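## Task

Read the lot numbers printed on the shelf edges; each number labels the spot directly above it, and several spots may carry the same number. Bring one foam block from lot 232 and one foam block from lot 347 onto the desk. If no such block exists in the storeroom for a lot, leave that lot out. The robot must not tip over or finish leaning. Anything that stays on the desk only because the robot is still holding or propping it does not count.

## Robot and tools

ROBOT. A simulated Hello Robot Stretch 4 with a single arm: an omni-wheel base, a lift sliding on a mast, a telescoping arm reaching forward, a three-joint wrist (yaw, pitch, roll) and a two-finger gripper. It stands about 1.6 m tall; the base rim lies within 0.23 m of the base origin. Loose objects may occasionally get nudged by outside forces.

FRAMES. Base frame: origin on the floor below the base centre, x ahead, y to the left, z up. hand_pose is reported in this frame and marks a point between the open fingertips; with all wrist joints at 0 its axes line up with the base frame. Its printed position may be somewhat wrong. The odometry frame is where the base frame was when the scene began; base_odometry comes only from wheel turns, so slipping looks like motion. Heading runs -3.142 to 3.142, left positive.

execute_actions. Argument "actions": a list holding one action or nothing (nothing just reports state and pictures). An action contains "base", "joints", or both, optionally with "pace" and "contact_limits"; alternatively it is only {"end_of_arm": "enable_torque"}, which re-powers any wrist or gripper motor that shut itself off. All motions in an action start together.
- base: exactly one key, each a relative offset from where the base last reported itself: translate_m (metres, forward positive, -2 to 2), strafe_m (metres sideways, left positive, -2 to 2), rotate_rad (radians in place, counter-clockwise seen from above positive, -3.2 to 3.2).
- joints: absolute targets by name, any subset: lift_m 0 to 1.2 m (tolerance 0.004); arm_m extension 0 to 0.55 m (0.004); wrist_yaw_rad -1.134 to 4.276 (0 straight ahead, positive turns left, 3.14 stowed back, beyond 3.4 the arm may block it; 0.02); wrist_pitch_rad -1.117 to 4.259 (0 level, 1.57 pointing down; 0.05); wrist_roll_rad -1.117 to 4.259 (0 puts both fingers level, positive turns clockwise viewed from behind the gripper; 0.02); gripper_m -0.038 to 0.141 m, the fingertip gap of an empty gripper, negative values press the tips together (0.004).
- pace: "slow", "default", "fast" or "max"; base linear speed about 0.1/0.3/0.4/0.6 m/s and turning 1/2/3/4 rad/s respectively. With the lift above 0.2 m at the start of a base move, speeds are reduced, down to 0.3 m/s and 1 rad/s at full height.
- contact_limits: only {"arm_m": value}, 0 (gentlest) to 0.75 (firmest), default 0.5; it sets how much resistance stops the arm.
- cameras: list from head_camera, head_left_camera, head_right_camera, wrist_camera, all; omitted or null gives all, [] gives none.
A single action runs at most 15 s. Joint targets outside range are clipped and the result notes it; any other bad key or value rejects the whole call with no motion. A joint or base left out of an action may keep driving toward its previous target without this showing in the status.

RESULTS. base_status and joint_status: "done" (for the base, wheels turned the commanded amount, even if slipping), "off_target" (resting short and possibly still pushing), "contact_stop_at_<key>" (blocked; lift, arm or wheels then go slack, a slack lift may sag under load and slack wheels may roll), "limit_stop_at_<name>", "time_out", "torque_fault" (wrist motor overloaded and went limp until enable_torque). After any of these stops the old target is dropped. "limit_stop_at_tilt" means lean above 6 degrees; lift, arm and wheels go slack and ignore commands until the lean drops. "limit_stop_at_own_body" means self-collision; moving away still works. on_its_own describes uncommanded behaviour; "held at" there is the held target. If a call reports a stop, the rest of that reply's execute_actions, wait and finished_scene calls are skipped. lidar_m: 12 distances in metres from the base origin, 30-degree sectors, first straight ahead then counter-clockwise (4th left, 7th behind, 10th right); "-" means nothing seen or closer than 0.25 m; sees from about 0.15 m up to robot height, misses clear objects and thin legs. wrist_depth_mm: 7x7 grid of median depths, 100 to 2000 mm, row by row from top left. turned_by_wheels vs turned_by_imu differing by over about 0.1 rad suggests a collision or slip and a heading error of roughly their difference. base_tilt in degrees, forward and right positive, with a fixed bias up to about 1.5. motor_effort in percent of maximum, positive toward higher joint values, peak in brackets; for wheel_0, wheel_1, wheel_2 positive turns the base right. Readings carry fixed offsets and noise.

GRIPPER. Command a gap smaller than the object to grip; going further below pulls the object toward the wrist by up to a third of the shortfall. Gripper reading and "done" do not confirm a grasp; a firm squeeze at a command of 0 or more shows in gripper_m effort. Tips jammed on a surface below: raise the lift.

SELF-COLLISION. Likely with pitch below -0.2 combined with roll below -0.4 or above 4. To unfold at the start, send lift_m 0.4 with wrist_yaw_rad 0 together.

wait: "seconds" 0 to 10; nothing new commanded, returns state and pictures. zoom_image: "camera" plus "region" [x0, y0, x1, y1] in pixels of that camera's latest full image, top-left origin, at most 504 by 504. Image sizes: head_camera 420x560, head_left_camera and head_right_camera 420x672 fisheye, wrist_camera 616x392. finished_scene: "scene" is the current scene number; irreversible, reports success. Replying without a tool call ends everything.

CAMERAS. head_camera tops the mast looking forward and down (turn the base to look around); the two fisheyes sit beside it, aim steeper and show base and arm; wrist_camera looks along the fingers, tips near the picture bottom. Calibration gives K and T_world_to_cam (base frame to camera); small per-camera errors exist, larger for the wrist when the arm is extended.

The simulation keeps running while the reply is written; the robot holds its last command.

AVOID. Dropping, slamming or shoving objects; hard pushes; torque faults; turning or driving with over 1 kg held and arm_m above 0.2, especially at fast paces; strong pushes or pulls with the gripper held high; driving onto low obstacles. Objects must remain on the desk unaided once released.

Each tool is called after "Request:" by a JSON object that holds its "fn" and its "kwargs".

## Session

Request:
{"fn": "execute_actions", "kwargs": {"actions": []}}

Scene clock: 0.00 s.
base_odometry: x=+0.000 y=+0.000 heading=+0.000 (m, m, rad; odometry frame)
turned_by_wheels: +0.000 (rad since the last result)
turned_by_imu: +0.000 (rad since the last result)
base_tilt: forward=-0.1 right=+0.1 (deg)
lidar_m: 0.98 2.31 1.19 0.75 0.65 0.67 0.85 1.63 1.93 1.72 0.76 0.80
base_status: not commanded
joint_positions: lift_m=+0.234 arm_m=+0.001 wrist_yaw_rad=+3.096 wrist_pitch_rad=+0.016 wrist_roll_rad=-0.008 gripper_m=+0.057
joint_status: not commanded
motor_effort: lift_m=+20 arm_m=+0 wrist_yaw_rad=+1 wrist_pitch_rad=-7 wrist_roll_rad=+1 gripper_m=-4 wheel_0=+0 wheel_1=+0 wheel_2=+0 (%)
hand_pose: x=-0.1121 y=+0.1006 z=+0.4074 quat_wxyz=(+0.023, -0.008, -0.004, +1.000) (m; base frame)
wrist_depth_mm: 109 137 1255 1008 798 676 591 / - 137 1182 991 820 676 597 / 108 138 235 1025 798 683 597 / 123 138 1160 1042 798 676 597 / - 1921 1336 1025 798 699 597 / 1756 1708 193 1025 194 676 609 / 1160 1042 1078 139 788 661 603
pictures: head_camera, head_left_camera, head_right_camera, wrist_camera
Images, in order (width x height): head_camera 420x560, head_left_camera 420x672, head_right_camera 420x672, wrist_camera 616x392.

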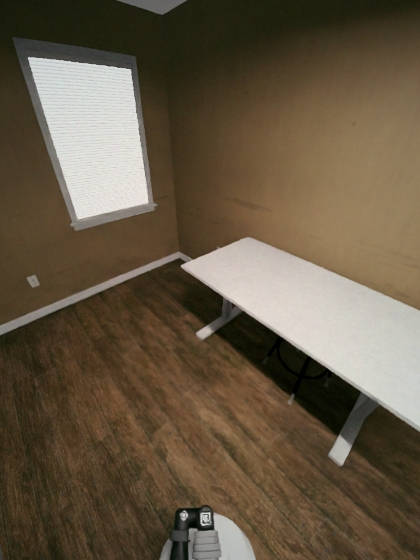

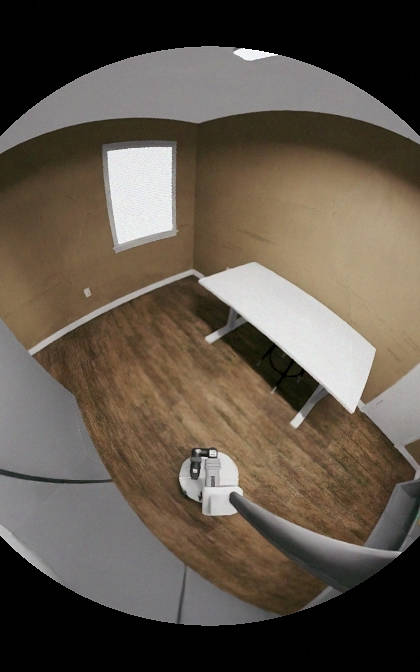

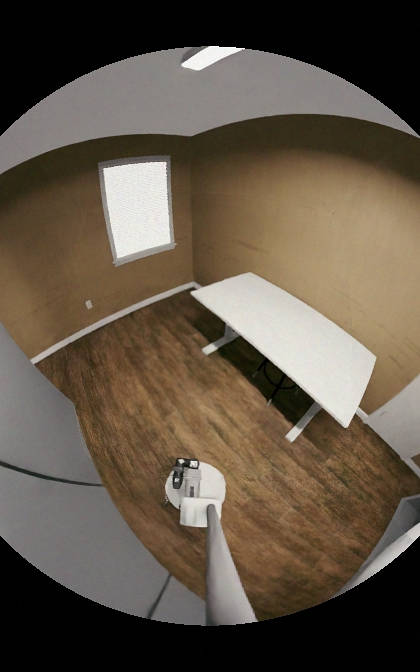

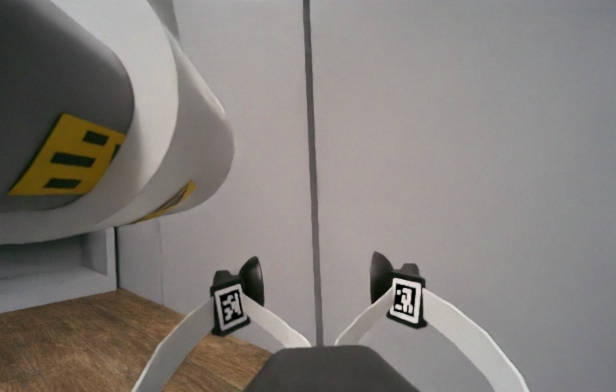

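Request:
{"fn": "execute_actions", "kwargs": {"actions": [{"base": {"rotate_rad": -1.9}, "pace": "fast"}]}}

Scene clock: 7.43 s.
base_odometry: x=+0.000 y=+0.000 heading=-1.900 (m, m, rad; odometry frame)
turned_by_wheels: -1.900 (rad since the last result)
turned_by_imu: -1.914 (rad since the last result)
base_tilt: forward=-0.1 right=+0.2 (deg)
lidar_m: 2.02 0.82 0.76 0.83 1.17 2.29 0.96 0.67 0.64 0.68 0.92 1.90
base_status: done
joint_positions: lift_m=+0.234 arm_m=+0.001 wrist_yaw_rad=+3.096 wrist_pitch_rad=+0.016 wrist_roll_rad=-0.008 gripper_m=+0.057
joint_status: not commanded
motor_effort: lift_m=+20(20) arm_m=+0(1) wrist_yaw_rad=+1(1) wrist_pitch_rad=-7(7) wrist_roll_rad=+0(0) gripper_m=+0(3) wheel_0=+0(7) wheel_1=+1(9) wheel_2=+0(9) (%)
hand_pose: x=-0.1121 y=+0.1006 z=+0.4074 quat_wxyz=(+0.023, -0.008, -0.004, +1.000) (m; base frame)
wrist_depth_mm: 109 137 1281 - - - - / - 137 1255 - - - - / 108 138 235 - - - - / 123 138 1255 - - - - / 788 976 1205 - - - 1983 / 788 976 193 1537 194 1537 1430 / 798 891 1098 139 1060 946 1008
pictures: head_camera, head_left_camera, head_right_camera, wrist_camera
camera_calibration (this result's frames):
wrist_camera: T_world_to_cam=[[0.0423288, 0.998846, -0.0226806, -0.0822466], [0.0338772, -0.0241228, -0.999135, 0.463842], [-0.998529, 0.0415238, -0.0348592, 0.12632], [0, 0, 0, 1]] pos_world=[0.113902, 0.0880955, 0.465978]
Images, in order (width x height): head_camera 420x560, head_left_camera 420x672, head_right_camera 420x672, wrist_camera 616x392.

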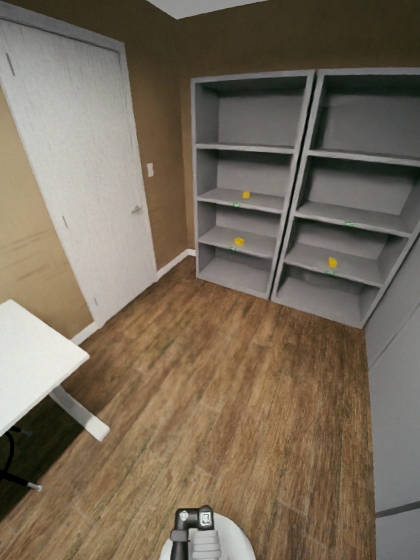

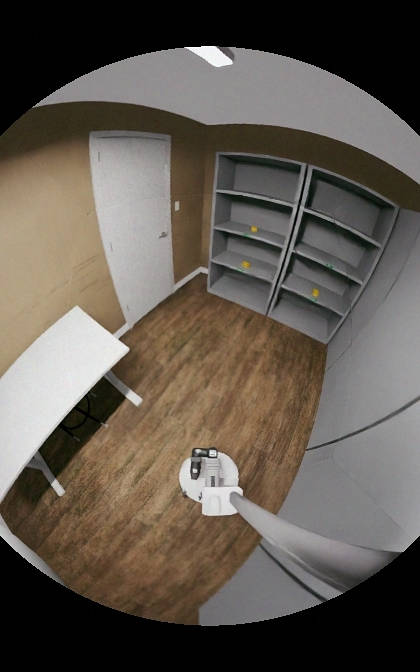

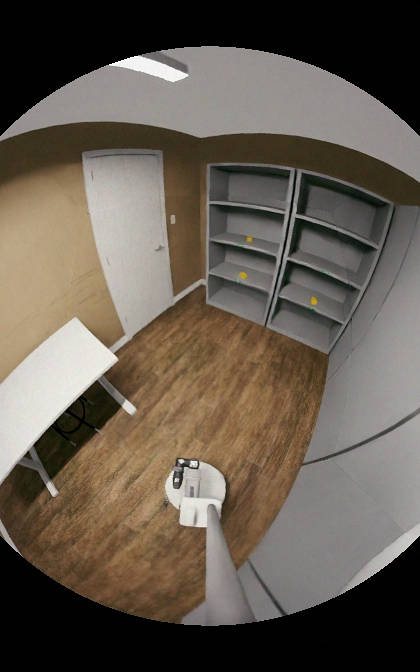

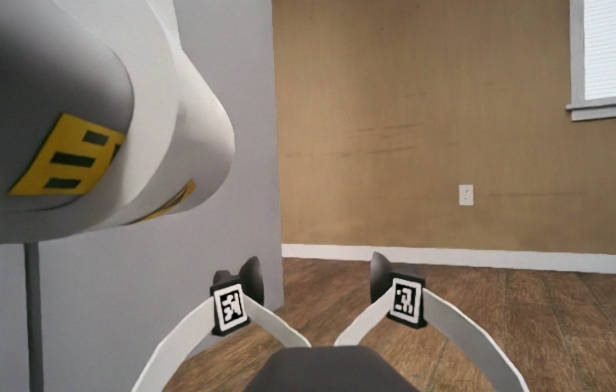

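Request:
{"fn": "zoom_image", "kwargs": {"camera": "head_camera", "region": [180, 60, 420, 330]}}

Region (180, 60, 420, 330) of head_camera's 420x560 image, scaled by 1.867, with more detail than that image has.

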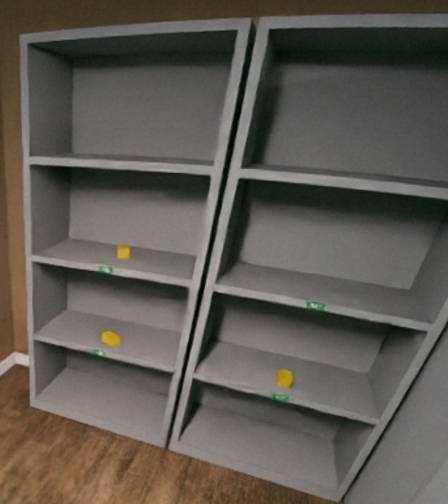

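Request:
{"fn": "execute_actions", "kwargs": {"actions": [{"base": {"rotate_rad": -0.45}, "pace": "fast"}], "cameras": []}}

Request:
{"fn": "execute_actions", "kwargs": {"actions": [{"base": {"translate_m": 1.0}, "joints": {"lift_m": 0.5, "wrist_yaw_rad": 0}, "pace": "fast"}]}}

Scene clock: 35.13 s.
base_odometry: x=+0.000 y=+0.000 heading=-2.350 (m, m, rad; odometry frame)
turned_by_wheels: -0.450 (rad since the last result)
turned_by_imu: -0.453 (rad since the last result)
base_tilt: forward=-0.1 right=+0.1 (deg)
lidar_m: 1.94 2.06 0.78 0.76 0.85 1.26 2.30 0.90 0.66 0.63 0.68 1.03
base_status: done
joint_positions: lift_m=+0.234 arm_m=+0.001 wrist_yaw_rad=+3.096 wrist_pitch_rad=+0.016 wrist_roll_rad=-0.008 gripper_m=+0.057
joint_status: not commanded
motor_effort: lift_m=+20(20) arm_m=+0(0) wrist_yaw_rad=+1(1) wrist_pitch_rad=-7(8) wrist_roll_rad=+1(1) gripper_m=-2(1) wheel_0=+0(6) wheel_1=+1(10) wheel_2=+0(5) (%)
hand_pose: x=-0.1121 y=+0.1006 z=+0.4074 quat_wxyz=(+0.023, -0.008, -0.004, +1.000) (m; base frame)
wrist_depth_mm: 109 137 - - - - - / - 137 - - - - - / 108 138 237 - - - - / 123 138 - - - - - / 1098 - - - - - - / 1160 1661 193 1576 194 1499 1464 / 1042 1042 1098 139 1060 931 1025
pictures: none
No camera images: the call's "cameras" was empty. Leave "cameras" out to get every camera's image.

Scene clock: 39.00 s.
base_odometry: x=-0.702 y=-0.712 heading=-2.350 (m, m, rad; odometry frame)
turned_by_wheels: +0.000 (rad since the last result)
turned_by_imu: -0.001 (rad since the last result)
base_tilt: forward=-0.1 right=+0.1 (deg)
lidar_m: 0.92 0.99 1.51 1.48 0.98 1.09 2.37 1.03 0.72 0.71 0.79 0.96
base_status: done
joint_positions: lift_m=+0.500 arm_m=+0.001 wrist_yaw_rad=+0.000 wrist_pitch_rad=+0.016 wrist_roll_rad=-0.008 gripper_m=+0.057
joint_status: all done
motor_effort: lift_m=+24(25) arm_m=-1(1) wrist_yaw_rad=+0(8) wrist_pitch_rad=-8(8) wrist_roll_rad=+1(2) gripper_m=-1(4) wheel_0=-2(6) wheel_1=-2(4) wheel_2=+0(11) (%)
hand_pose: x=+0.4605 y=-0.0873 z=+0.6732 quat_wxyz=(+1.000, -0.004, +0.008, +0.000) (m; base frame)
wrist_depth_mm: 1281 1205 750 1182 1138 1160 732 / 809 831 759 878 917 946 946 / 1229 1229 778 1182 1182 1160 1042 / 1255 1281 778 1182 1160 1160 1060 / 1308 1229 759 1205 1138 1078 976 / 891 854 193 741 194 741 976 / 1255 1229 778 139 1182 1182 1098
pictures: head_camera, head_left_camera, head_right_camera, wrist_camera
camera_calibration (this result's frames):
wrist_camera: T_world_to_cam=[[0.00401836, -0.999735, -0.0226798, -0.0696258], [-0.0349742, 0.0225256, -0.999134, 0.741332], [0.99938, 0.00480809, -0.0348744, -0.208131], [0, 0, 0, 1]] pos_world=[0.23421, -0.0853056, 0.731852]
Images, in order (width x height): head_camera 420x560, head_left_camera 420x672, head_right_camera 420x672, wrist_camera 616x392.

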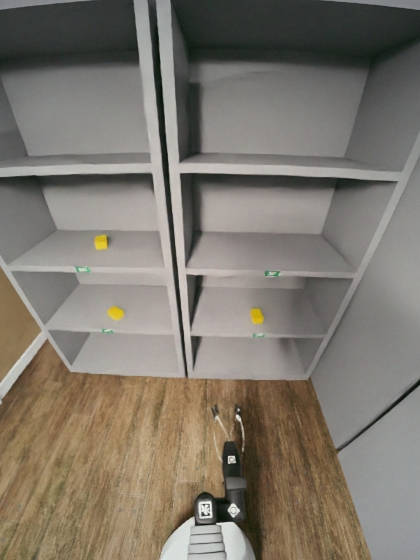

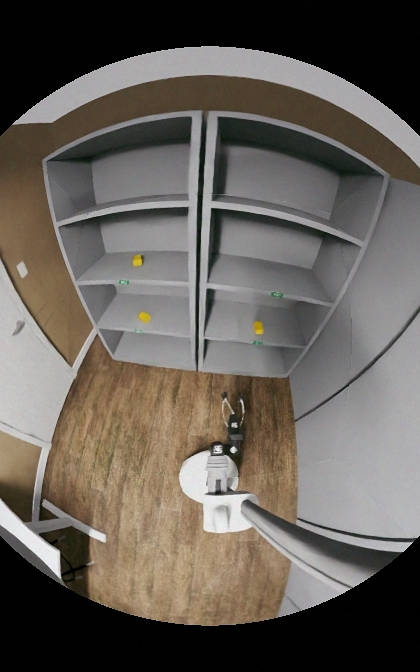

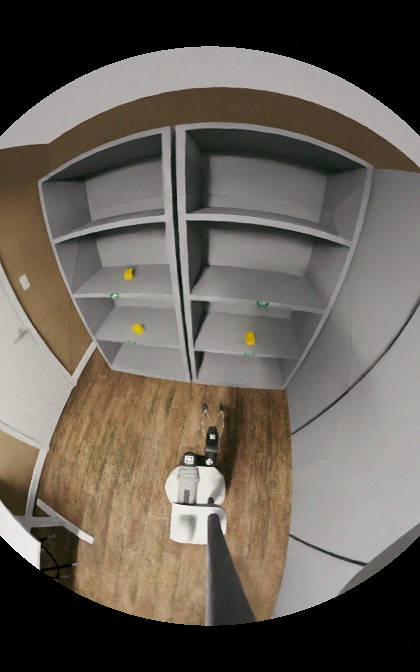

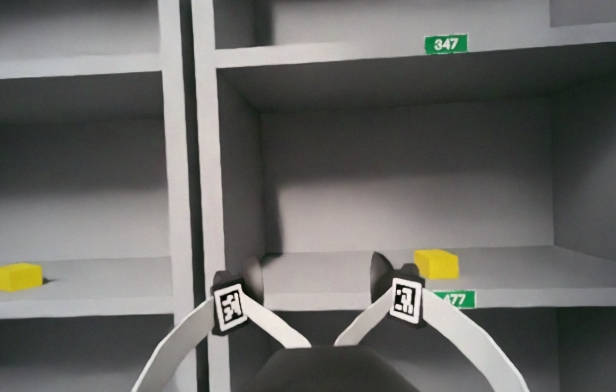

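Request:
{"fn": "zoom_image", "kwargs": {"camera": "head_camera", "region": [40, 220, 160, 350]}}

Request:
{"fn": "zoom_image", "kwargs": {"camera": "head_camera", "region": [210, 250, 310, 350]}}

Region (40, 220, 160, 350) of head_camera's 420x560 image, scaled by 3.877, with more detail than that image has; it fills the left 465 columns of this view, and the rest is white.

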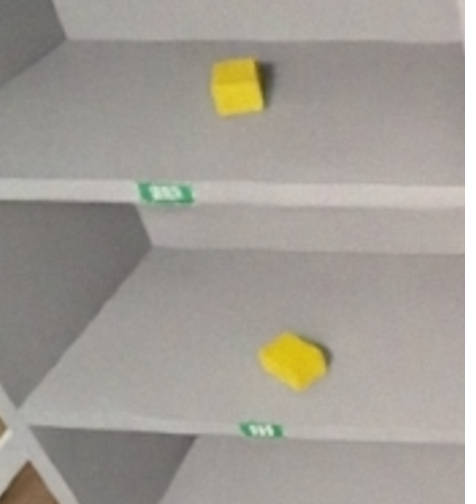

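Region (210, 250, 310, 350) of head_camera's 420x560 image, scaled by 5.040, with more detail than that image has.

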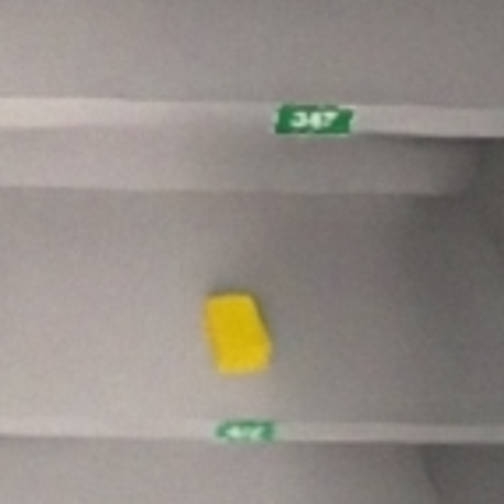

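Request:
{"fn": "execute_actions", "kwargs": {"actions": [{"base": {"strafe_m": 0.6}, "joints": {"lift_m": 0.55}, "pace": "fast"}]}}

Scene clock: 50.90 s.
base_odometry: x=-0.276 y=-1.133 heading=-2.350 (m, m, rad; odometry frame)
turned_by_wheels: +0.000 (rad since the last result)
turned_by_imu: +0.000 (rad since the last result)
base_tilt: forward=-0.1 right=+0.1 (deg)
lidar_m: 0.95 1.02 0.92 0.87 0.80 0.59 0.71 1.79 1.36 1.33 1.30 0.98
base_status: done
joint_positions: lift_m=+0.550 arm_m=+0.001 wrist_yaw_rad=+0.000 wrist_pitch_rad=+0.016 wrist_roll_rad=-0.008 gripper_m=+0.057
joint_status: all done
motor_effort: lift_m=+23(27) arm_m=-1(0) wrist_yaw_rad=+0(0) wrist_pitch_rad=-8(7) wrist_roll_rad=+1(1) gripper_m=-3(3) wheel_0=+0(10) wheel_1=-2(12) wheel_2=-1(1) (%)
hand_pose: x=+0.4605 y=-0.0873 z=+0.7233 quat_wxyz=(+1.000, -0.004, +0.008, +0.000) (m; base frame)
wrist_depth_mm: 904 1118 1255 1229 1229 788 1160 / 891 991 1229 878 904 759 788 / 878 1042 1255 1229 1229 798 1205 / 1205 1098 1281 1229 1255 809 1205 / 1229 1078 1281 1255 1255 798 1205 / 1229 854 193 854 194 768 809 / 1205 946 1281 139 1205 788 1229
pictures: head_camera, head_left_camera, head_right_camera, wrist_camera
camera_calibration (this result's frames):
wrist_camera: T_world_to_cam=[[0.00381545, -0.999736, -0.0226797, -0.0684561], [-0.0349673, 0.0225326, -0.999134, 0.791328], [0.999381, 0.00460519, -0.034872, -0.206388], [0, 0, 0, 1]] pos_world=[0.234192, -0.0853182, 0.781893]
Images, in order (width x height): head_camera 420x560, head_left_camera 420x672, head_right_camera 420x672, wrist_camera 616x392.

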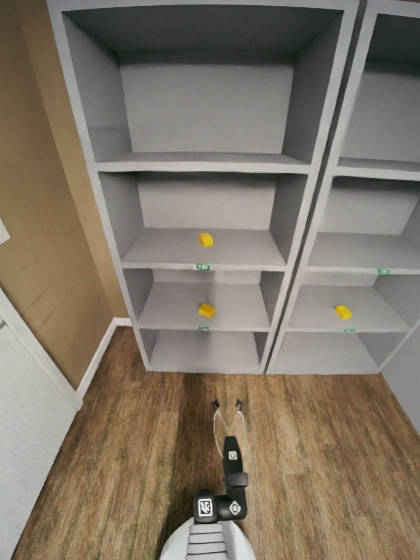

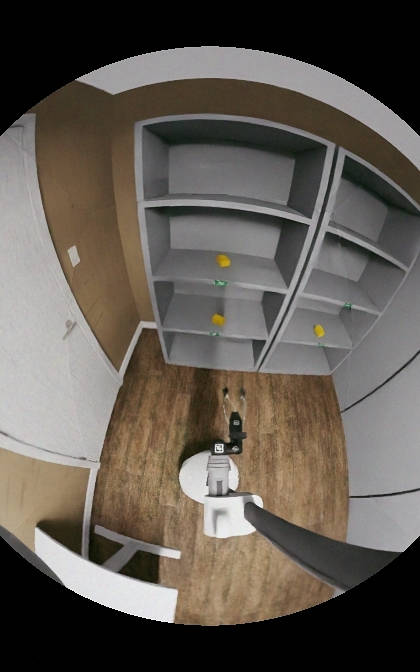

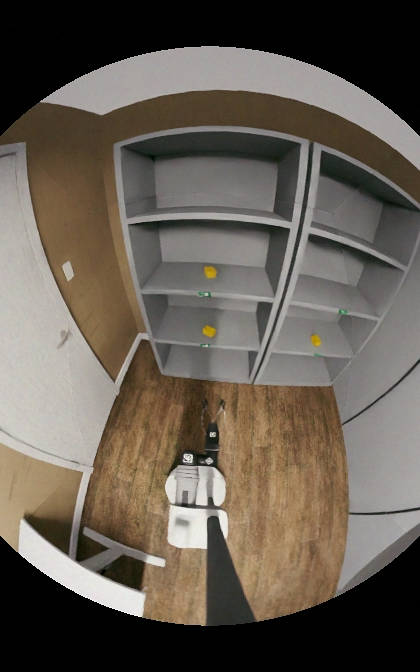

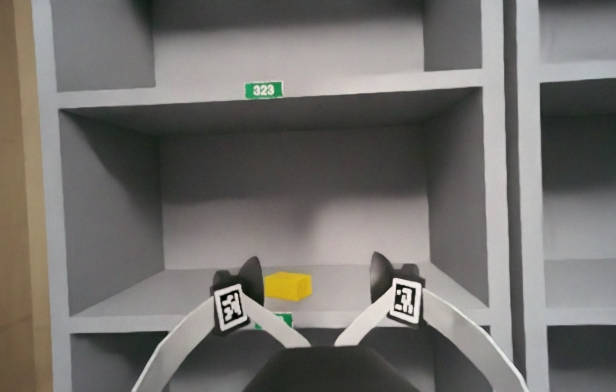

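Request:
{"fn": "execute_actions", "kwargs": {"actions": [{"joints": {"lift_m": 0.36, "gripper_m": 0.12}, "pace": "fast"}], "cameras": ["wrist_camera", "head_camera"]}}

Scene clock: 55.20 s.
base_odometry: x=-0.276 y=-1.133 heading=-2.350 (m, m, rad; odometry frame)
turned_by_wheels: +0.000 (rad since the last result)
turned_by_imu: +0.000 (rad since the last result)
base_tilt: forward=-0.1 right=+0.1 (deg)
lidar_m: 0.97 1.03 0.92 0.87 0.80 0.62 0.71 1.79 1.37 1.34 1.31 1.00
base_status: not commanded
joint_positions: lift_m=+0.360 arm_m=+0.001 wrist_yaw_rad=+0.000 wrist_pitch_rad=+0.016 wrist_roll_rad=-0.008 gripper_m=+0.120
joint_status: all done
motor_effort: lift_m=+16(21) arm_m=-1(1) wrist_yaw_rad=+0(0) wrist_pitch_rad=-8(8) wrist_roll_rad=+1(0) gripper_m=-2(6) wheel_0=-1(1) wheel_1=-2(2) wheel_2=-1(1) (%)
hand_pose: x=+0.4605 y=-0.0873 z=+0.5339 quat_wxyz=(+1.000, -0.004, +0.008, +0.000) (m; base frame)
wrist_depth_mm: 904 891 891 917 931 778 1008 / 891 1098 1255 1229 1205 788 1182 / 878 1118 1255 1229 1229 798 1182 / 1255 1025 1308 1229 1255 768 1118 / 1255 1025 1255 1255 1229 759 1182 / 1229 946 1255 1255 1229 210 1205 / 1229 946 1205 132 1118 820 1042
pictures: head_camera, wrist_camera
camera_calibration (this result's frames):
wrist_camera: T_world_to_cam=[[0.00381697, -0.999736, -0.0226795, -0.0727522], [-0.0349176, 0.0225326, -0.999136, 0.602077], [0.999383, 0.00460559, -0.0348224, -0.21302], [0, 0, 0, 1]] pos_world=[0.23419, -0.0853182, 0.592489]
Images, in order (width x height): head_camera 420x560, wrist_camera 616x392.

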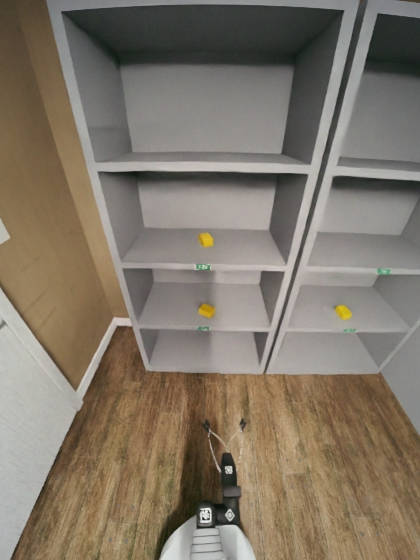

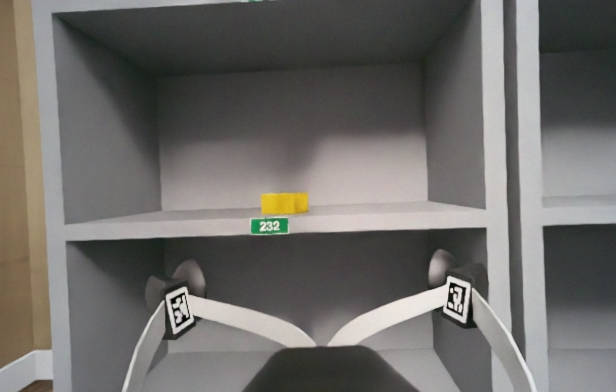

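Request:
{"fn": "zoom_image", "kwargs": {"camera": "head_camera", "region": [170, 290, 240, 340]}}

Request:
{"fn": "zoom_image", "kwargs": {"camera": "wrist_camera", "region": [230, 170, 340, 240]}}

Region (170, 290, 240, 340) of head_camera's 420x560 image, scaled by 7.200, with more detail than that image has; it fills the top 360 rows of this view, and the rest is white.

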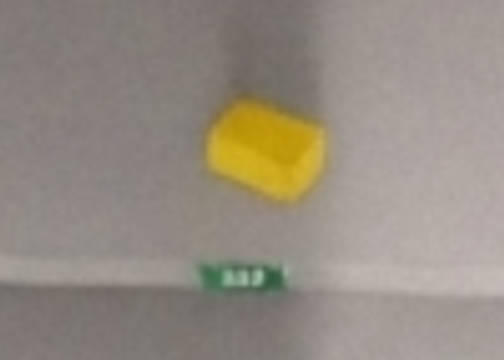

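Region (230, 170, 340, 240) of wrist_camera's 616x392 image, scaled by 4.582; it fills the top 321 rows of this view, and the rest is white.

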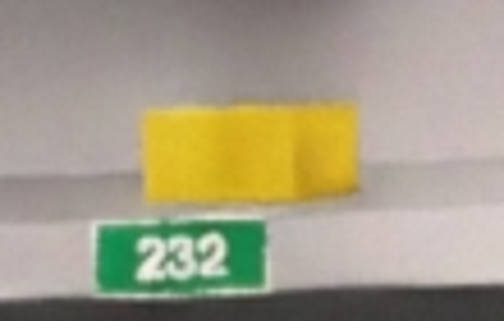

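Request:
{"fn": "execute_actions", "kwargs": {"actions": [{"base": {"rotate_rad": -0.47}, "joints": {"lift_m": 0.385, "gripper_m": 0.14}, "pace": "fast"}], "cameras": []}}

Request:
{"fn": "execute_actions", "kwargs": {"actions": [{"base": {"strafe_m": 0.56}, "joints": {"arm_m": 0.2}, "pace": "fast"}], "cameras": ["wrist_camera", "head_camera"]}}

Scene clock: 102.20 s.
base_odometry: x=-0.276 y=-1.133 heading=-2.820 (m, m, rad; odometry frame)
turned_by_wheels: -0.470 (rad since the last result)
turned_by_imu: -0.473 (rad since the last result)
base_tilt: forward=-0.1 right=+0.1 (deg)
lidar_m: 1.00 0.97 1.08 0.90 0.88 0.77 0.61 0.92 1.69 1.32 1.30 1.25
base_status: done
joint_positions: lift_m=+0.385 arm_m=+0.001 wrist_yaw_rad=+0.000 wrist_pitch_rad=+0.016 wrist_roll_rad=-0.008 gripper_m=+0.140
joint_status: all done
motor_effort: lift_m=+24(30) arm_m=-1(1) wrist_yaw_rad=+1(0) wrist_pitch_rad=-8(8) wrist_roll_rad=+1(1) gripper_m=-2(0) wheel_0=+1(7) wheel_1=-1(8) wheel_2=-1(8) (%)
hand_pose: x=+0.4605 y=-0.0874 z=+0.5582 quat_wxyz=(+1.000, -0.004, +0.008, +0.000) (m; base frame)
wrist_depth_mm: 831 831 866 1008 1499 1336 1205 / 1078 1182 931 1308 1397 1281 1205 / 1078 1160 960 1430 1576 1430 1182 / 1078 1182 991 1397 1499 1308 1205 / 750 904 904 1430 1576 1397 1205 / 1078 205 854 1430 1464 196 1205 / 1098 1160 1118 140 1255 1182 1205
pictures: none
No camera images: the call's "cameras" was empty. Leave "cameras" out to get every camera's image.

Scene clock: 104.83 s.
base_odometry: x=-0.099 y=-1.665 heading=-2.820 (m, m, rad; odometry frame)
turned_by_wheels: +0.000 (rad since the last result)
turned_by_imu: +0.000 (rad since the last result)
base_tilt: forward=-0.1 right=+0.1 (deg)
lidar_m: 0.76 0.75 0.46 0.35 0.33 0.39 0.66 0.79 0.91 1.88 1.84 1.00
base_status: done
joint_positions: lift_m=+0.385 arm_m=+0.199 wrist_yaw_rad=+0.000 wrist_pitch_rad=+0.016 wrist_roll_rad=-0.008 gripper_m=+0.140
joint_status: all done
motor_effort: lift_m=+23(24) arm_m=+5(5) wrist_yaw_rad=+1(3) wrist_pitch_rad=-8(7) wrist_roll_rad=+1(1) gripper_m=+0(1) wheel_0=+1(10) wheel_1=-1(14) wheel_2=+0(1) (%)
hand_pose: x=+0.6586 y=-0.0874 z=+0.5583 quat_wxyz=(+1.000, -0.004, +0.008, +0.000) (m; base frame)
wrist_depth_mm: 741 788 842 854 891 759 683 / 750 820 878 960 1042 778 668 / 750 809 891 991 1042 788 668 / 741 820 878 960 1025 788 676 / 591 544 512 488 549 609 668 / 368 205 418 976 991 197 683 / 750 809 891 139 1008 820 691
pictures: head_camera, wrist_camera
camera_calibration (this result's frames):
wrist_camera: T_world_to_cam=[[0.00367703, -0.999736, -0.0226794, -0.0729031], [-0.0349041, 0.0225375, -0.999137, 0.633365], [0.999384, 0.00446546, -0.034812, -0.410121], [0, 0, 0, 1]] pos_world=[0.432243, -0.0853269, 0.616888]
Images, in order (width x height): head_camera 420x560, wrist_camera 616x392.

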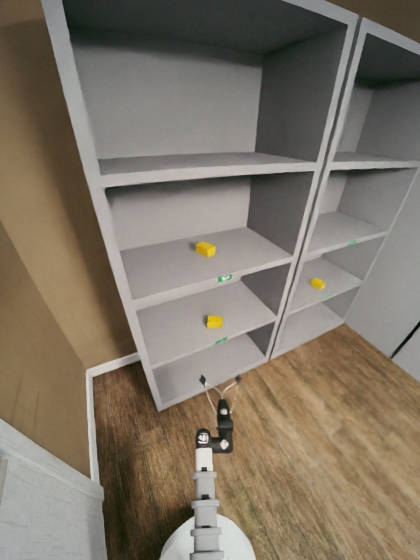

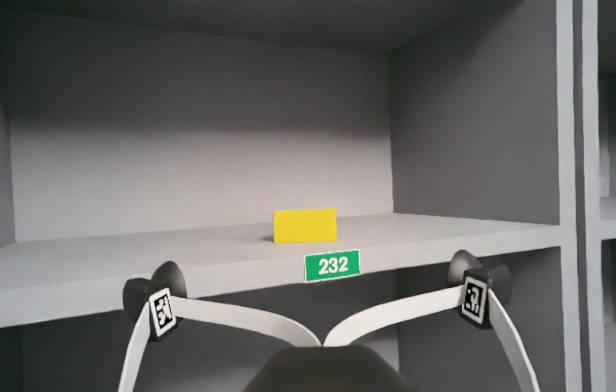

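Request:
{"fn": "execute_actions", "kwargs": {"actions": [{"base": {"translate_m": 0.08}, "joints": {"arm_m": 0.32}}], "cameras": ["wrist_camera", "head_camera"]}}

Scene clock: 127.23 s.
base_odometry: x=-0.175 y=-1.690 heading=-2.820 (m, m, rad; odometry frame)
turned_by_wheels: +0.000 (rad since the last result)
turned_by_imu: +0.000 (rad since the last result)
base_tilt: forward=-0.1 right=+0.1 (deg)
lidar_m: 0.69 0.66 0.46 0.39 0.38 0.44 0.71 0.84 2.37 1.82 1.81 0.90
base_status: done
joint_positions: lift_m=+0.385 arm_m=+0.319 wrist_yaw_rad=+0.000 wrist_pitch_rad=+0.016 wrist_roll_rad=-0.008 gripper_m=+0.140
joint_status: all done
motor_effort: lift_m=+23(23) arm_m=+4(5) wrist_yaw_rad=+1(2) wrist_pitch_rad=-7(8) wrist_roll_rad=+1(1) gripper_m=+0(3) wheel_0=+0(4) wheel_1=+2(5) wheel_2=+0(6) (%)
hand_pose: x=+0.7786 y=-0.0874 z=+0.5583 quat_wxyz=(+1.000, -0.004, +0.008, +0.000) (m; base frame)
wrist_depth_mm: 603 647 699 778 820 676 559 / 591 640 699 768 831 683 564 / 591 640 699 759 831 683 559 / 597 634 699 759 842 699 564 / 574 544 512 366 459 436 421 / 287 204 237 272 287 196 544 / 208 220 246 139 866 715 574
pictures: head_camera, wrist_camera
camera_calibration (this result's frames):
wrist_camera: T_world_to_cam=[[0.00360007, -0.999736, -0.0226794, -0.0733067], [-0.0348895, 0.0225402, -0.999137, 0.637547], [0.999385, 0.00438824, -0.0347992, -0.530068], [0, 0, 0, 1]] pos_world=[0.55225, -0.0853317, 0.616889]
Images, in order (width x height): head_camera 420x560, wrist_camera 616x392.

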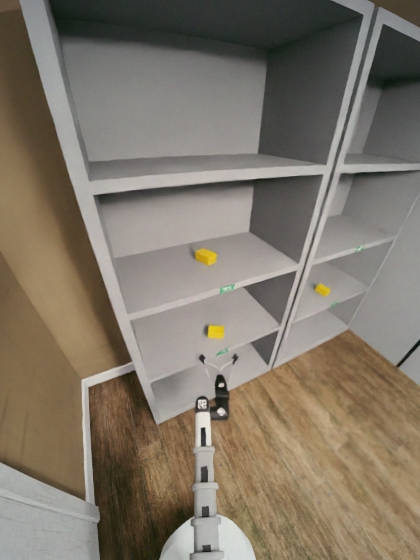

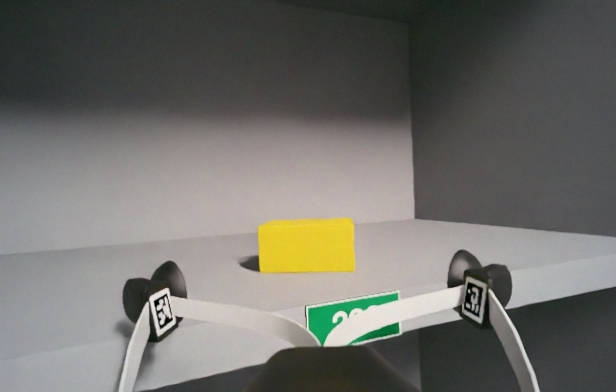

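Request:
{"fn": "execute_actions", "kwargs": {"actions": [{"joints": {"arm_m": 0.485}, "contact_limits": {"arm_m": 0.2}}], "cameras": ["wrist_camera", "head_camera"]}}

Scene clock: 136.83 s.
base_odometry: x=-0.175 y=-1.690 heading=-2.820 (m, m, rad; odometry frame)
turned_by_wheels: +0.000 (rad since the last result)
turned_by_imu: +0.000 (rad since the last result)
base_tilt: forward=-0.1 right=+0.1 (deg)
lidar_m: 0.70 0.65 0.47 0.38 0.38 0.44 0.67 0.86 2.33 1.85 1.83 0.89
base_status: not commanded
joint_positions: lift_m=+0.385 arm_m=+0.484 wrist_yaw_rad=+0.000 wrist_pitch_rad=+0.016 wrist_roll_rad=-0.008 gripper_m=+0.140
joint_status: all done
motor_effort: lift_m=+23(24) arm_m=+4(7) wrist_yaw_rad=+1(2) wrist_pitch_rad=-7(7) wrist_roll_rad=+1(1) gripper_m=+2(1) wheel_0=+0(0) wheel_1=+2(2) wheel_2=+0(0) (%)
contact_limits: arm_m 0.2
hand_pose: x=+0.9436 y=-0.0874 z=+0.5583 quat_wxyz=(+1.000, -0.004, +0.008, +0.000) (m; base frame)
wrist_depth_mm: 466 496 544 591 661 597 492 / 462 496 539 603 654 603 492 / 459 500 544 603 668 609 496 / 462 496 549 597 668 621 500 / 459 484 504 208 387 436 418 / 287 206 203 199 196 196 241 / 190 176 181 139 183 163 170
pictures: head_camera, wrist_camera
camera_calibration (this result's frames):
wrist_camera: T_world_to_cam=[[0.00359802, -0.999736, -0.0226795, -0.0738992], [-0.0348833, 0.0225403, -0.999137, 0.643299], [0.999385, 0.00438605, -0.034793, -0.694939], [0, 0, 0, 1]] pos_world=[0.717218, -0.0853318, 0.616889]
Images, in order (width x height): head_camera 420x560, wrist_camera 616x392.

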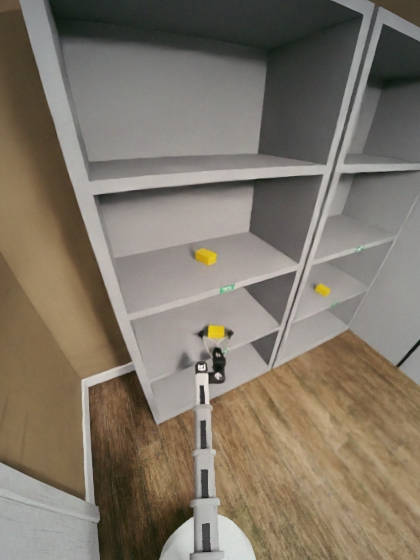

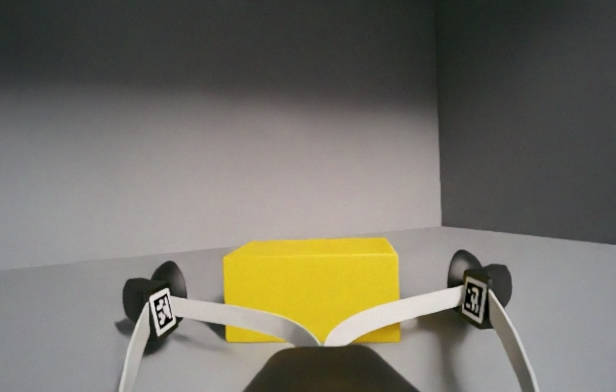

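Request:
{"fn": "execute_actions", "kwargs": {"actions": [{"joints": {"gripper_m": 0.05}}], "cameras": ["wrist_camera"]}}

Request:
{"fn": "execute_actions", "kwargs": {"actions": [{"joints": {"lift_m": 0.42}}], "cameras": ["wrist_camera", "head_camera"]}}

Scene clock: 143.13 s.
base_odometry: x=-0.175 y=-1.690 heading=-2.820 (m, m, rad; odometry frame)
turned_by_wheels: +0.000 (rad since the last result)
turned_by_imu: +0.000 (rad since the last result)
base_tilt: forward=-0.1 right=+0.1 (deg)
lidar_m: 0.70 0.68 0.49 0.39 0.39 0.43 0.72 0.86 2.32 1.83 1.80 0.88
base_status: not commanded
joint_positions: lift_m=+0.385 arm_m=+0.484 wrist_yaw_rad=+0.000 wrist_pitch_rad=+0.016 wrist_roll_rad=-0.008 gripper_m=+0.050
joint_status: all done
motor_effort: lift_m=+24(23) arm_m=+4(5) wrist_yaw_rad=+1(1) wrist_pitch_rad=-7(8) wrist_roll_rad=+1(0) gripper_m=-11(16) wheel_0=+0(0) wheel_1=+2(2) wheel_2=+0(1) (%)
hand_pose: x=+0.9436 y=-0.0874 z=+0.5583 quat_wxyz=(+1.000, -0.004, +0.008, +0.000) (m; base frame)
wrist_depth_mm: 462 500 544 591 668 609 492 / 462 508 539 597 661 603 496 / 466 496 549 597 661 615 496 / 459 500 544 603 668 615 496 / 462 488 508 208 241 433 418 / 286 276 190 189 186 181 241 / 190 164 179 129 173 162 164
pictures: wrist_camera
camera_calibration (this result's frames):
wrist_camera: T_world_to_cam=[[0.0035982, -0.999736, -0.0226794, -0.0738993], [-0.0348834, 0.0225403, -0.999137, 0.643299], [0.999385, 0.00438623, -0.0347931, -0.694939], [0, 0, 0, 1]] pos_world=[0.717218, -0.0853318, 0.616889]
Images, in order (width x height): wrist_camera 616x392.

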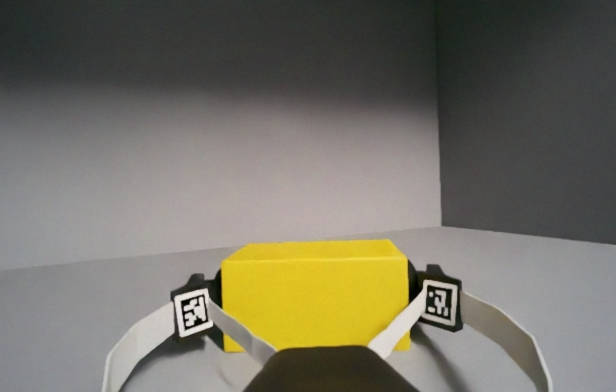

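Scene clock: 144.10 s.
base_odometry: x=-0.175 y=-1.690 heading=-2.820 (m, m, rad; odometry frame)
turned_by_wheels: +0.000 (rad since the last result)
turned_by_imu: +0.000 (rad since the last result)
base_tilt: forward=-0.1 right=+0.1 (deg)
lidar_m: 0.69 0.69 0.48 0.39 0.38 0.44 0.73 0.85 2.30 1.86 1.81 0.90
base_status: not commanded
joint_positions: lift_m=+0.420 arm_m=+0.484 wrist_yaw_rad=+0.000 wrist_pitch_rad=+0.016 wrist_roll_rad=-0.008 gripper_m=+0.050
joint_status: all done
motor_effort: lift_m=+24(25) arm_m=+4(5) wrist_yaw_rad=+1(1) wrist_pitch_rad=-8(8) wrist_roll_rad=+0(1) gripper_m=-15(13) wheel_0=+0(0) wheel_1=+1(2) wheel_2=+0(1) (%)
hand_pose: x=+0.9436 y=-0.0874 z=+0.5931 quat_wxyz=(+1.000, -0.004, +0.008, +0.000) (m; base frame)
wrist_depth_mm: 462 500 549 603 676 603 492 / 462 496 544 603 654 609 492 / 462 496 544 597 668 603 496 / 462 504 549 597 668 615 504 / 462 500 530 208 241 569 496 / 413 394 190 189 186 180 347 / 274 236 247 129 235 232 243
pictures: head_camera, wrist_camera
camera_calibration (this result's frames):
wrist_camera: T_world_to_cam=[[0.00358984, -0.999736, -0.0226806, -0.0731014], [-0.0352547, 0.0225401, -0.999124, 0.678415], [0.999372, 0.0043863, -0.0351645, -0.693496], [0, 0, 0, 1]] pos_world=[0.71724, -0.0853318, 0.651777]
Images, in order (width x height): head_camera 420x560, wrist_camera 616x392.

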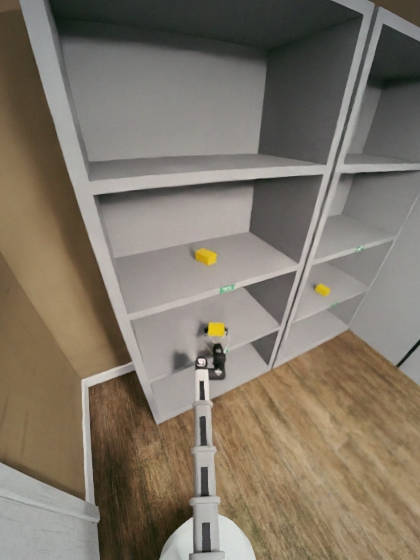

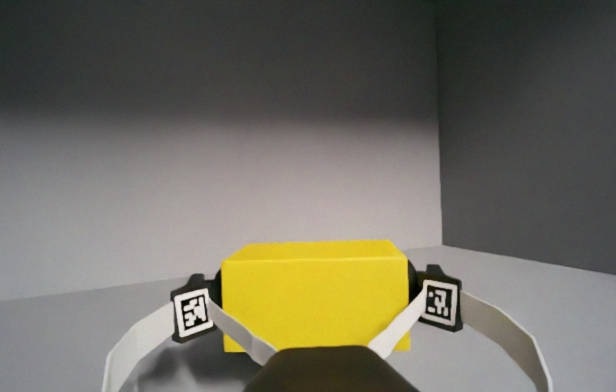

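Request:
{"fn": "execute_actions", "kwargs": {"actions": [{"joints": {"arm_m": 0.0}, "pace": "fast"}], "cameras": []}}

Request:
{"fn": "execute_actions", "kwargs": {"actions": [{"base": {"rotate_rad": -0.9}, "joints": {"lift_m": 0.7}}]}}

Scene clock: 157.20 s.
base_odometry: x=-0.175 y=-1.690 heading=-2.820 (m, m, rad; odometry frame)
turned_by_wheels: +0.000 (rad since the last result)
turned_by_imu: +0.000 (rad since the last result)
base_tilt: forward=-0.1 right=+0.1 (deg)
lidar_m: 0.69 0.67 0.44 0.37 0.39 0.45 0.71 0.85 2.31 1.85 1.82 0.89
base_status: not commanded
joint_positions: lift_m=+0.420 arm_m=+0.002 wrist_yaw_rad=+0.000 wrist_pitch_rad=+0.017 wrist_roll_rad=-0.008 gripper_m=+0.050
joint_status: all done
joint sent to its limit — the command would take arm_m past its lower limit, so that joint was sent only as far as its limit.
motor_effort: lift_m=+25(24) arm_m=-5(4) wrist_yaw_rad=+2(0) wrist_pitch_rad=-9(9) wrist_roll_rad=+1(1) gripper_m=-16(12) wheel_0=+0(0) wheel_1=+2(2) wheel_2=+1(0) (%)
hand_pose: x=+0.4612 y=-0.0875 z=+0.5930 quat_wxyz=(+1.000, -0.004, +0.008, +0.000) (m; base frame)
wrist_depth_mm: 691 741 750 778 778 778 854 / 820 904 1008 1078 1060 831 1205 / 778 904 1008 1118 1118 842 1537 / 750 917 1008 1098 1118 842 1499 / 654 788 750 209 239 778 891 / 469 504 190 188 186 180 1537 / 699 891 976 129 1042 866 1098
pictures: none
No camera images: the call's "cameras" was empty. Leave "cameras" out to get every camera's image.

Scene clock: 159.40 s.
base_odometry: x=-0.175 y=-1.690 heading=+2.563 (m, m, rad; odometry frame)
turned_by_wheels: -0.900 (rad since the last result)
turned_by_imu: -0.907 (rad since the last result)
base_tilt: forward=-0.1 right=+0.2 (deg)
lidar_m: 1.40 0.81 0.69 0.70 0.41 0.39 0.39 0.47 0.83 0.86 2.10 1.83
base_status: done
joint_positions: lift_m=+0.700 arm_m=+0.002 wrist_yaw_rad=+0.000 wrist_pitch_rad=+0.017 wrist_roll_rad=-0.008 gripper_m=+0.050
joint_status: all done
motor_effort: lift_m=+25(32) arm_m=-4(4) wrist_yaw_rad=+2(2) wrist_pitch_rad=-9(10) wrist_roll_rad=+1(1) gripper_m=-12(11) wheel_0=+0(5) wheel_1=+3(5) wheel_2=-1(4) (%)
hand_pose: x=+0.4612 y=-0.0874 z=+0.8730 quat_wxyz=(+1.000, -0.004, +0.008, +0.000) (m; base frame)
wrist_depth_mm: 854 1281 1756 1661 1537 1537 1430 / 842 1661 1708 1708 1576 1464 1397 / 842 1808 1661 1708 1618 1537 1464 / 842 1708 1708 1756 1618 1499 1464 / 854 1756 1756 208 241 1499 1464 / 831 1336 190 188 186 180 1499 / 854 1025 1756 129 1576 1464 1430
pictures: head_camera, head_left_camera, head_right_camera, wrist_camera
camera_calibration (this result's frames):
wrist_camera: T_world_to_cam=[[0.00341502, -0.999737, -0.0226561, -0.0650103], [-0.0355142, 0.0225207, -0.999115, 0.941211], [0.999363, 0.00421661, -0.035428, -0.201342], [0, 0, 0, 1]] pos_world=[0.234863, -0.0853409, 0.931772]
Images, in order (width x height): head_camera 420x560, head_left_camera 420x672, head_right_camera 420x672, wrist_camera 616x392.

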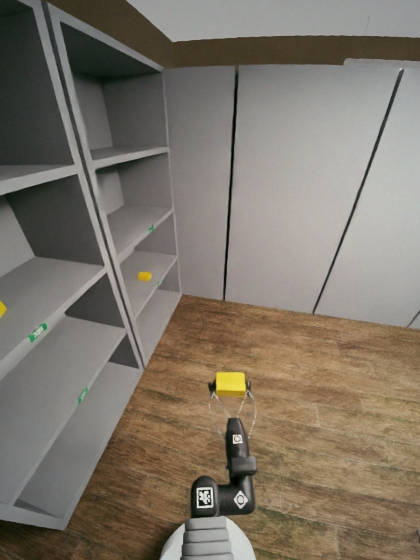

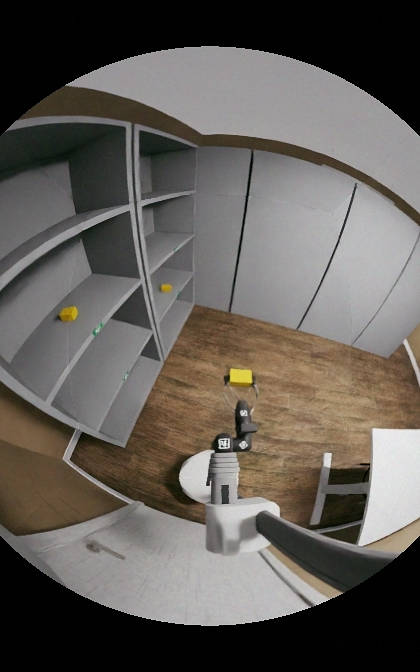

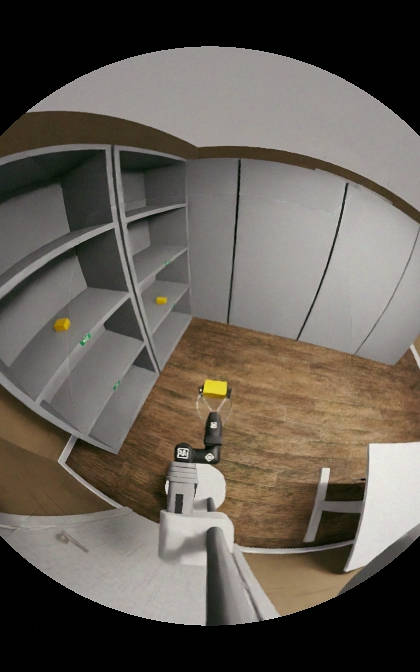

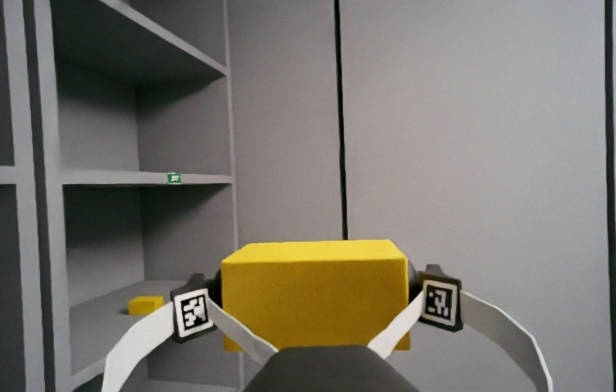

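Request:
{"fn": "zoom_image", "kwargs": {"camera": "wrist_camera", "region": [140, 150, 220, 210]}}

Request:
{"fn": "zoom_image", "kwargs": {"camera": "head_camera", "region": [120, 210, 200, 300]}}

Region (140, 150, 220, 210) of wrist_camera's 616x392 image, scaled by 6.300; it fills the top 378 rows of this view, and the rest is white.

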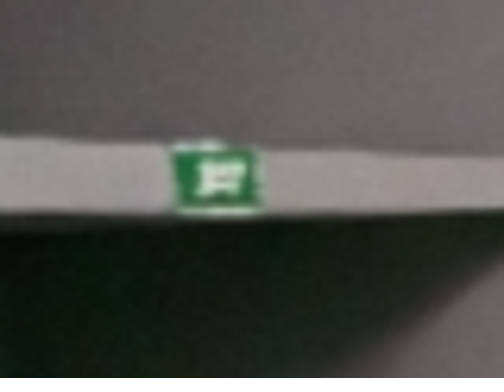

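Region (120, 210, 200, 300) of head_camera's 420x560 image, scaled by 5.600, with more detail than that image has.

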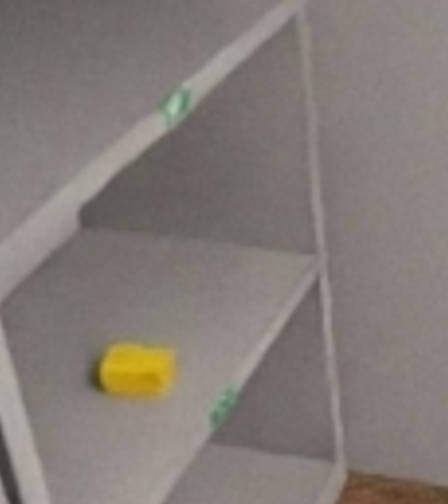

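Request:
{"fn": "execute_actions", "kwargs": {"actions": [{"base": {"translate_m": 0.5}, "joints": {"arm_m": 0.4, "wrist_yaw_rad": 0.65, "wrist_pitch_rad": 0.45, "lift_m": 0.5}, "pace": "fast"}], "cameras": ["wrist_camera", "head_camera"]}}

Scene clock: 208.23 s.
base_odometry: x=-0.593 y=-1.417 heading=+2.563 (m, m, rad; odometry frame)
turned_by_wheels: +0.000 (rad since the last result)
turned_by_imu: +0.000 (rad since the last result)
base_tilt: forward=-0.1 right=+0.1 (deg)
lidar_m: 1.10 0.67 0.54 0.55 0.65 0.84 0.86 1.04 1.04 2.67 1.58 1.34
base_status: done
joint_positions: lift_m=+0.500 arm_m=+0.399 wrist_yaw_rad=+0.650 wrist_pitch_rad=+0.453 wrist_roll_rad=-0.008 gripper_m=+0.050
joint_status: all done
motor_effort: lift_m=+16(22) arm_m=+4(5) wrist_yaw_rad=+1(10) wrist_pitch_rad=-8(14) wrist_roll_rad=+1(1) gripper_m=-13(13) wheel_0=+0(6) wheel_1=+1(6) wheel_2=+1(11) (%)
hand_pose: x=+0.8296 y=+0.0874 z=+0.5523 quat_wxyz=(+0.923, -0.075, +0.211, +0.312) (m; base frame)
wrist_depth_mm: 691 778 904 931 759 676 603 / 732 809 904 891 750 723 621 / 569 549 530 597 798 750 647 / 394 436 1008 1160 891 798 676 / 820 946 1042 208 240 842 699 / 854 904 190 189 186 181 723 / 798 732 750 129 820 820 750
pictures: head_camera, wrist_camera
camera_calibration (this result's frames):
wrist_camera: T_world_to_cam=[[0.599909, -0.799766, -0.0219904, -0.411444], [-0.375141, -0.256906, -0.890656, 0.876223], [0.706667, 0.542562, -0.454146, -0.154614], [0, 0, 0, 1]] pos_world=[0.684797, -0.0200643, 0.701148]
Images, in order (width x height): head_camera 420x560, wrist_camera 616x392.

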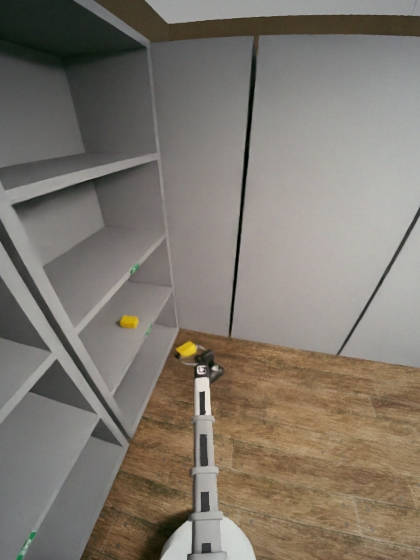

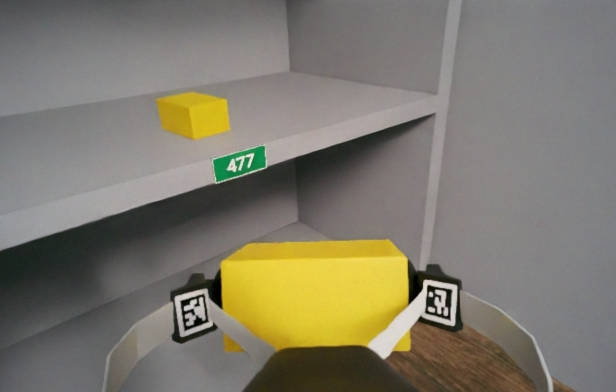

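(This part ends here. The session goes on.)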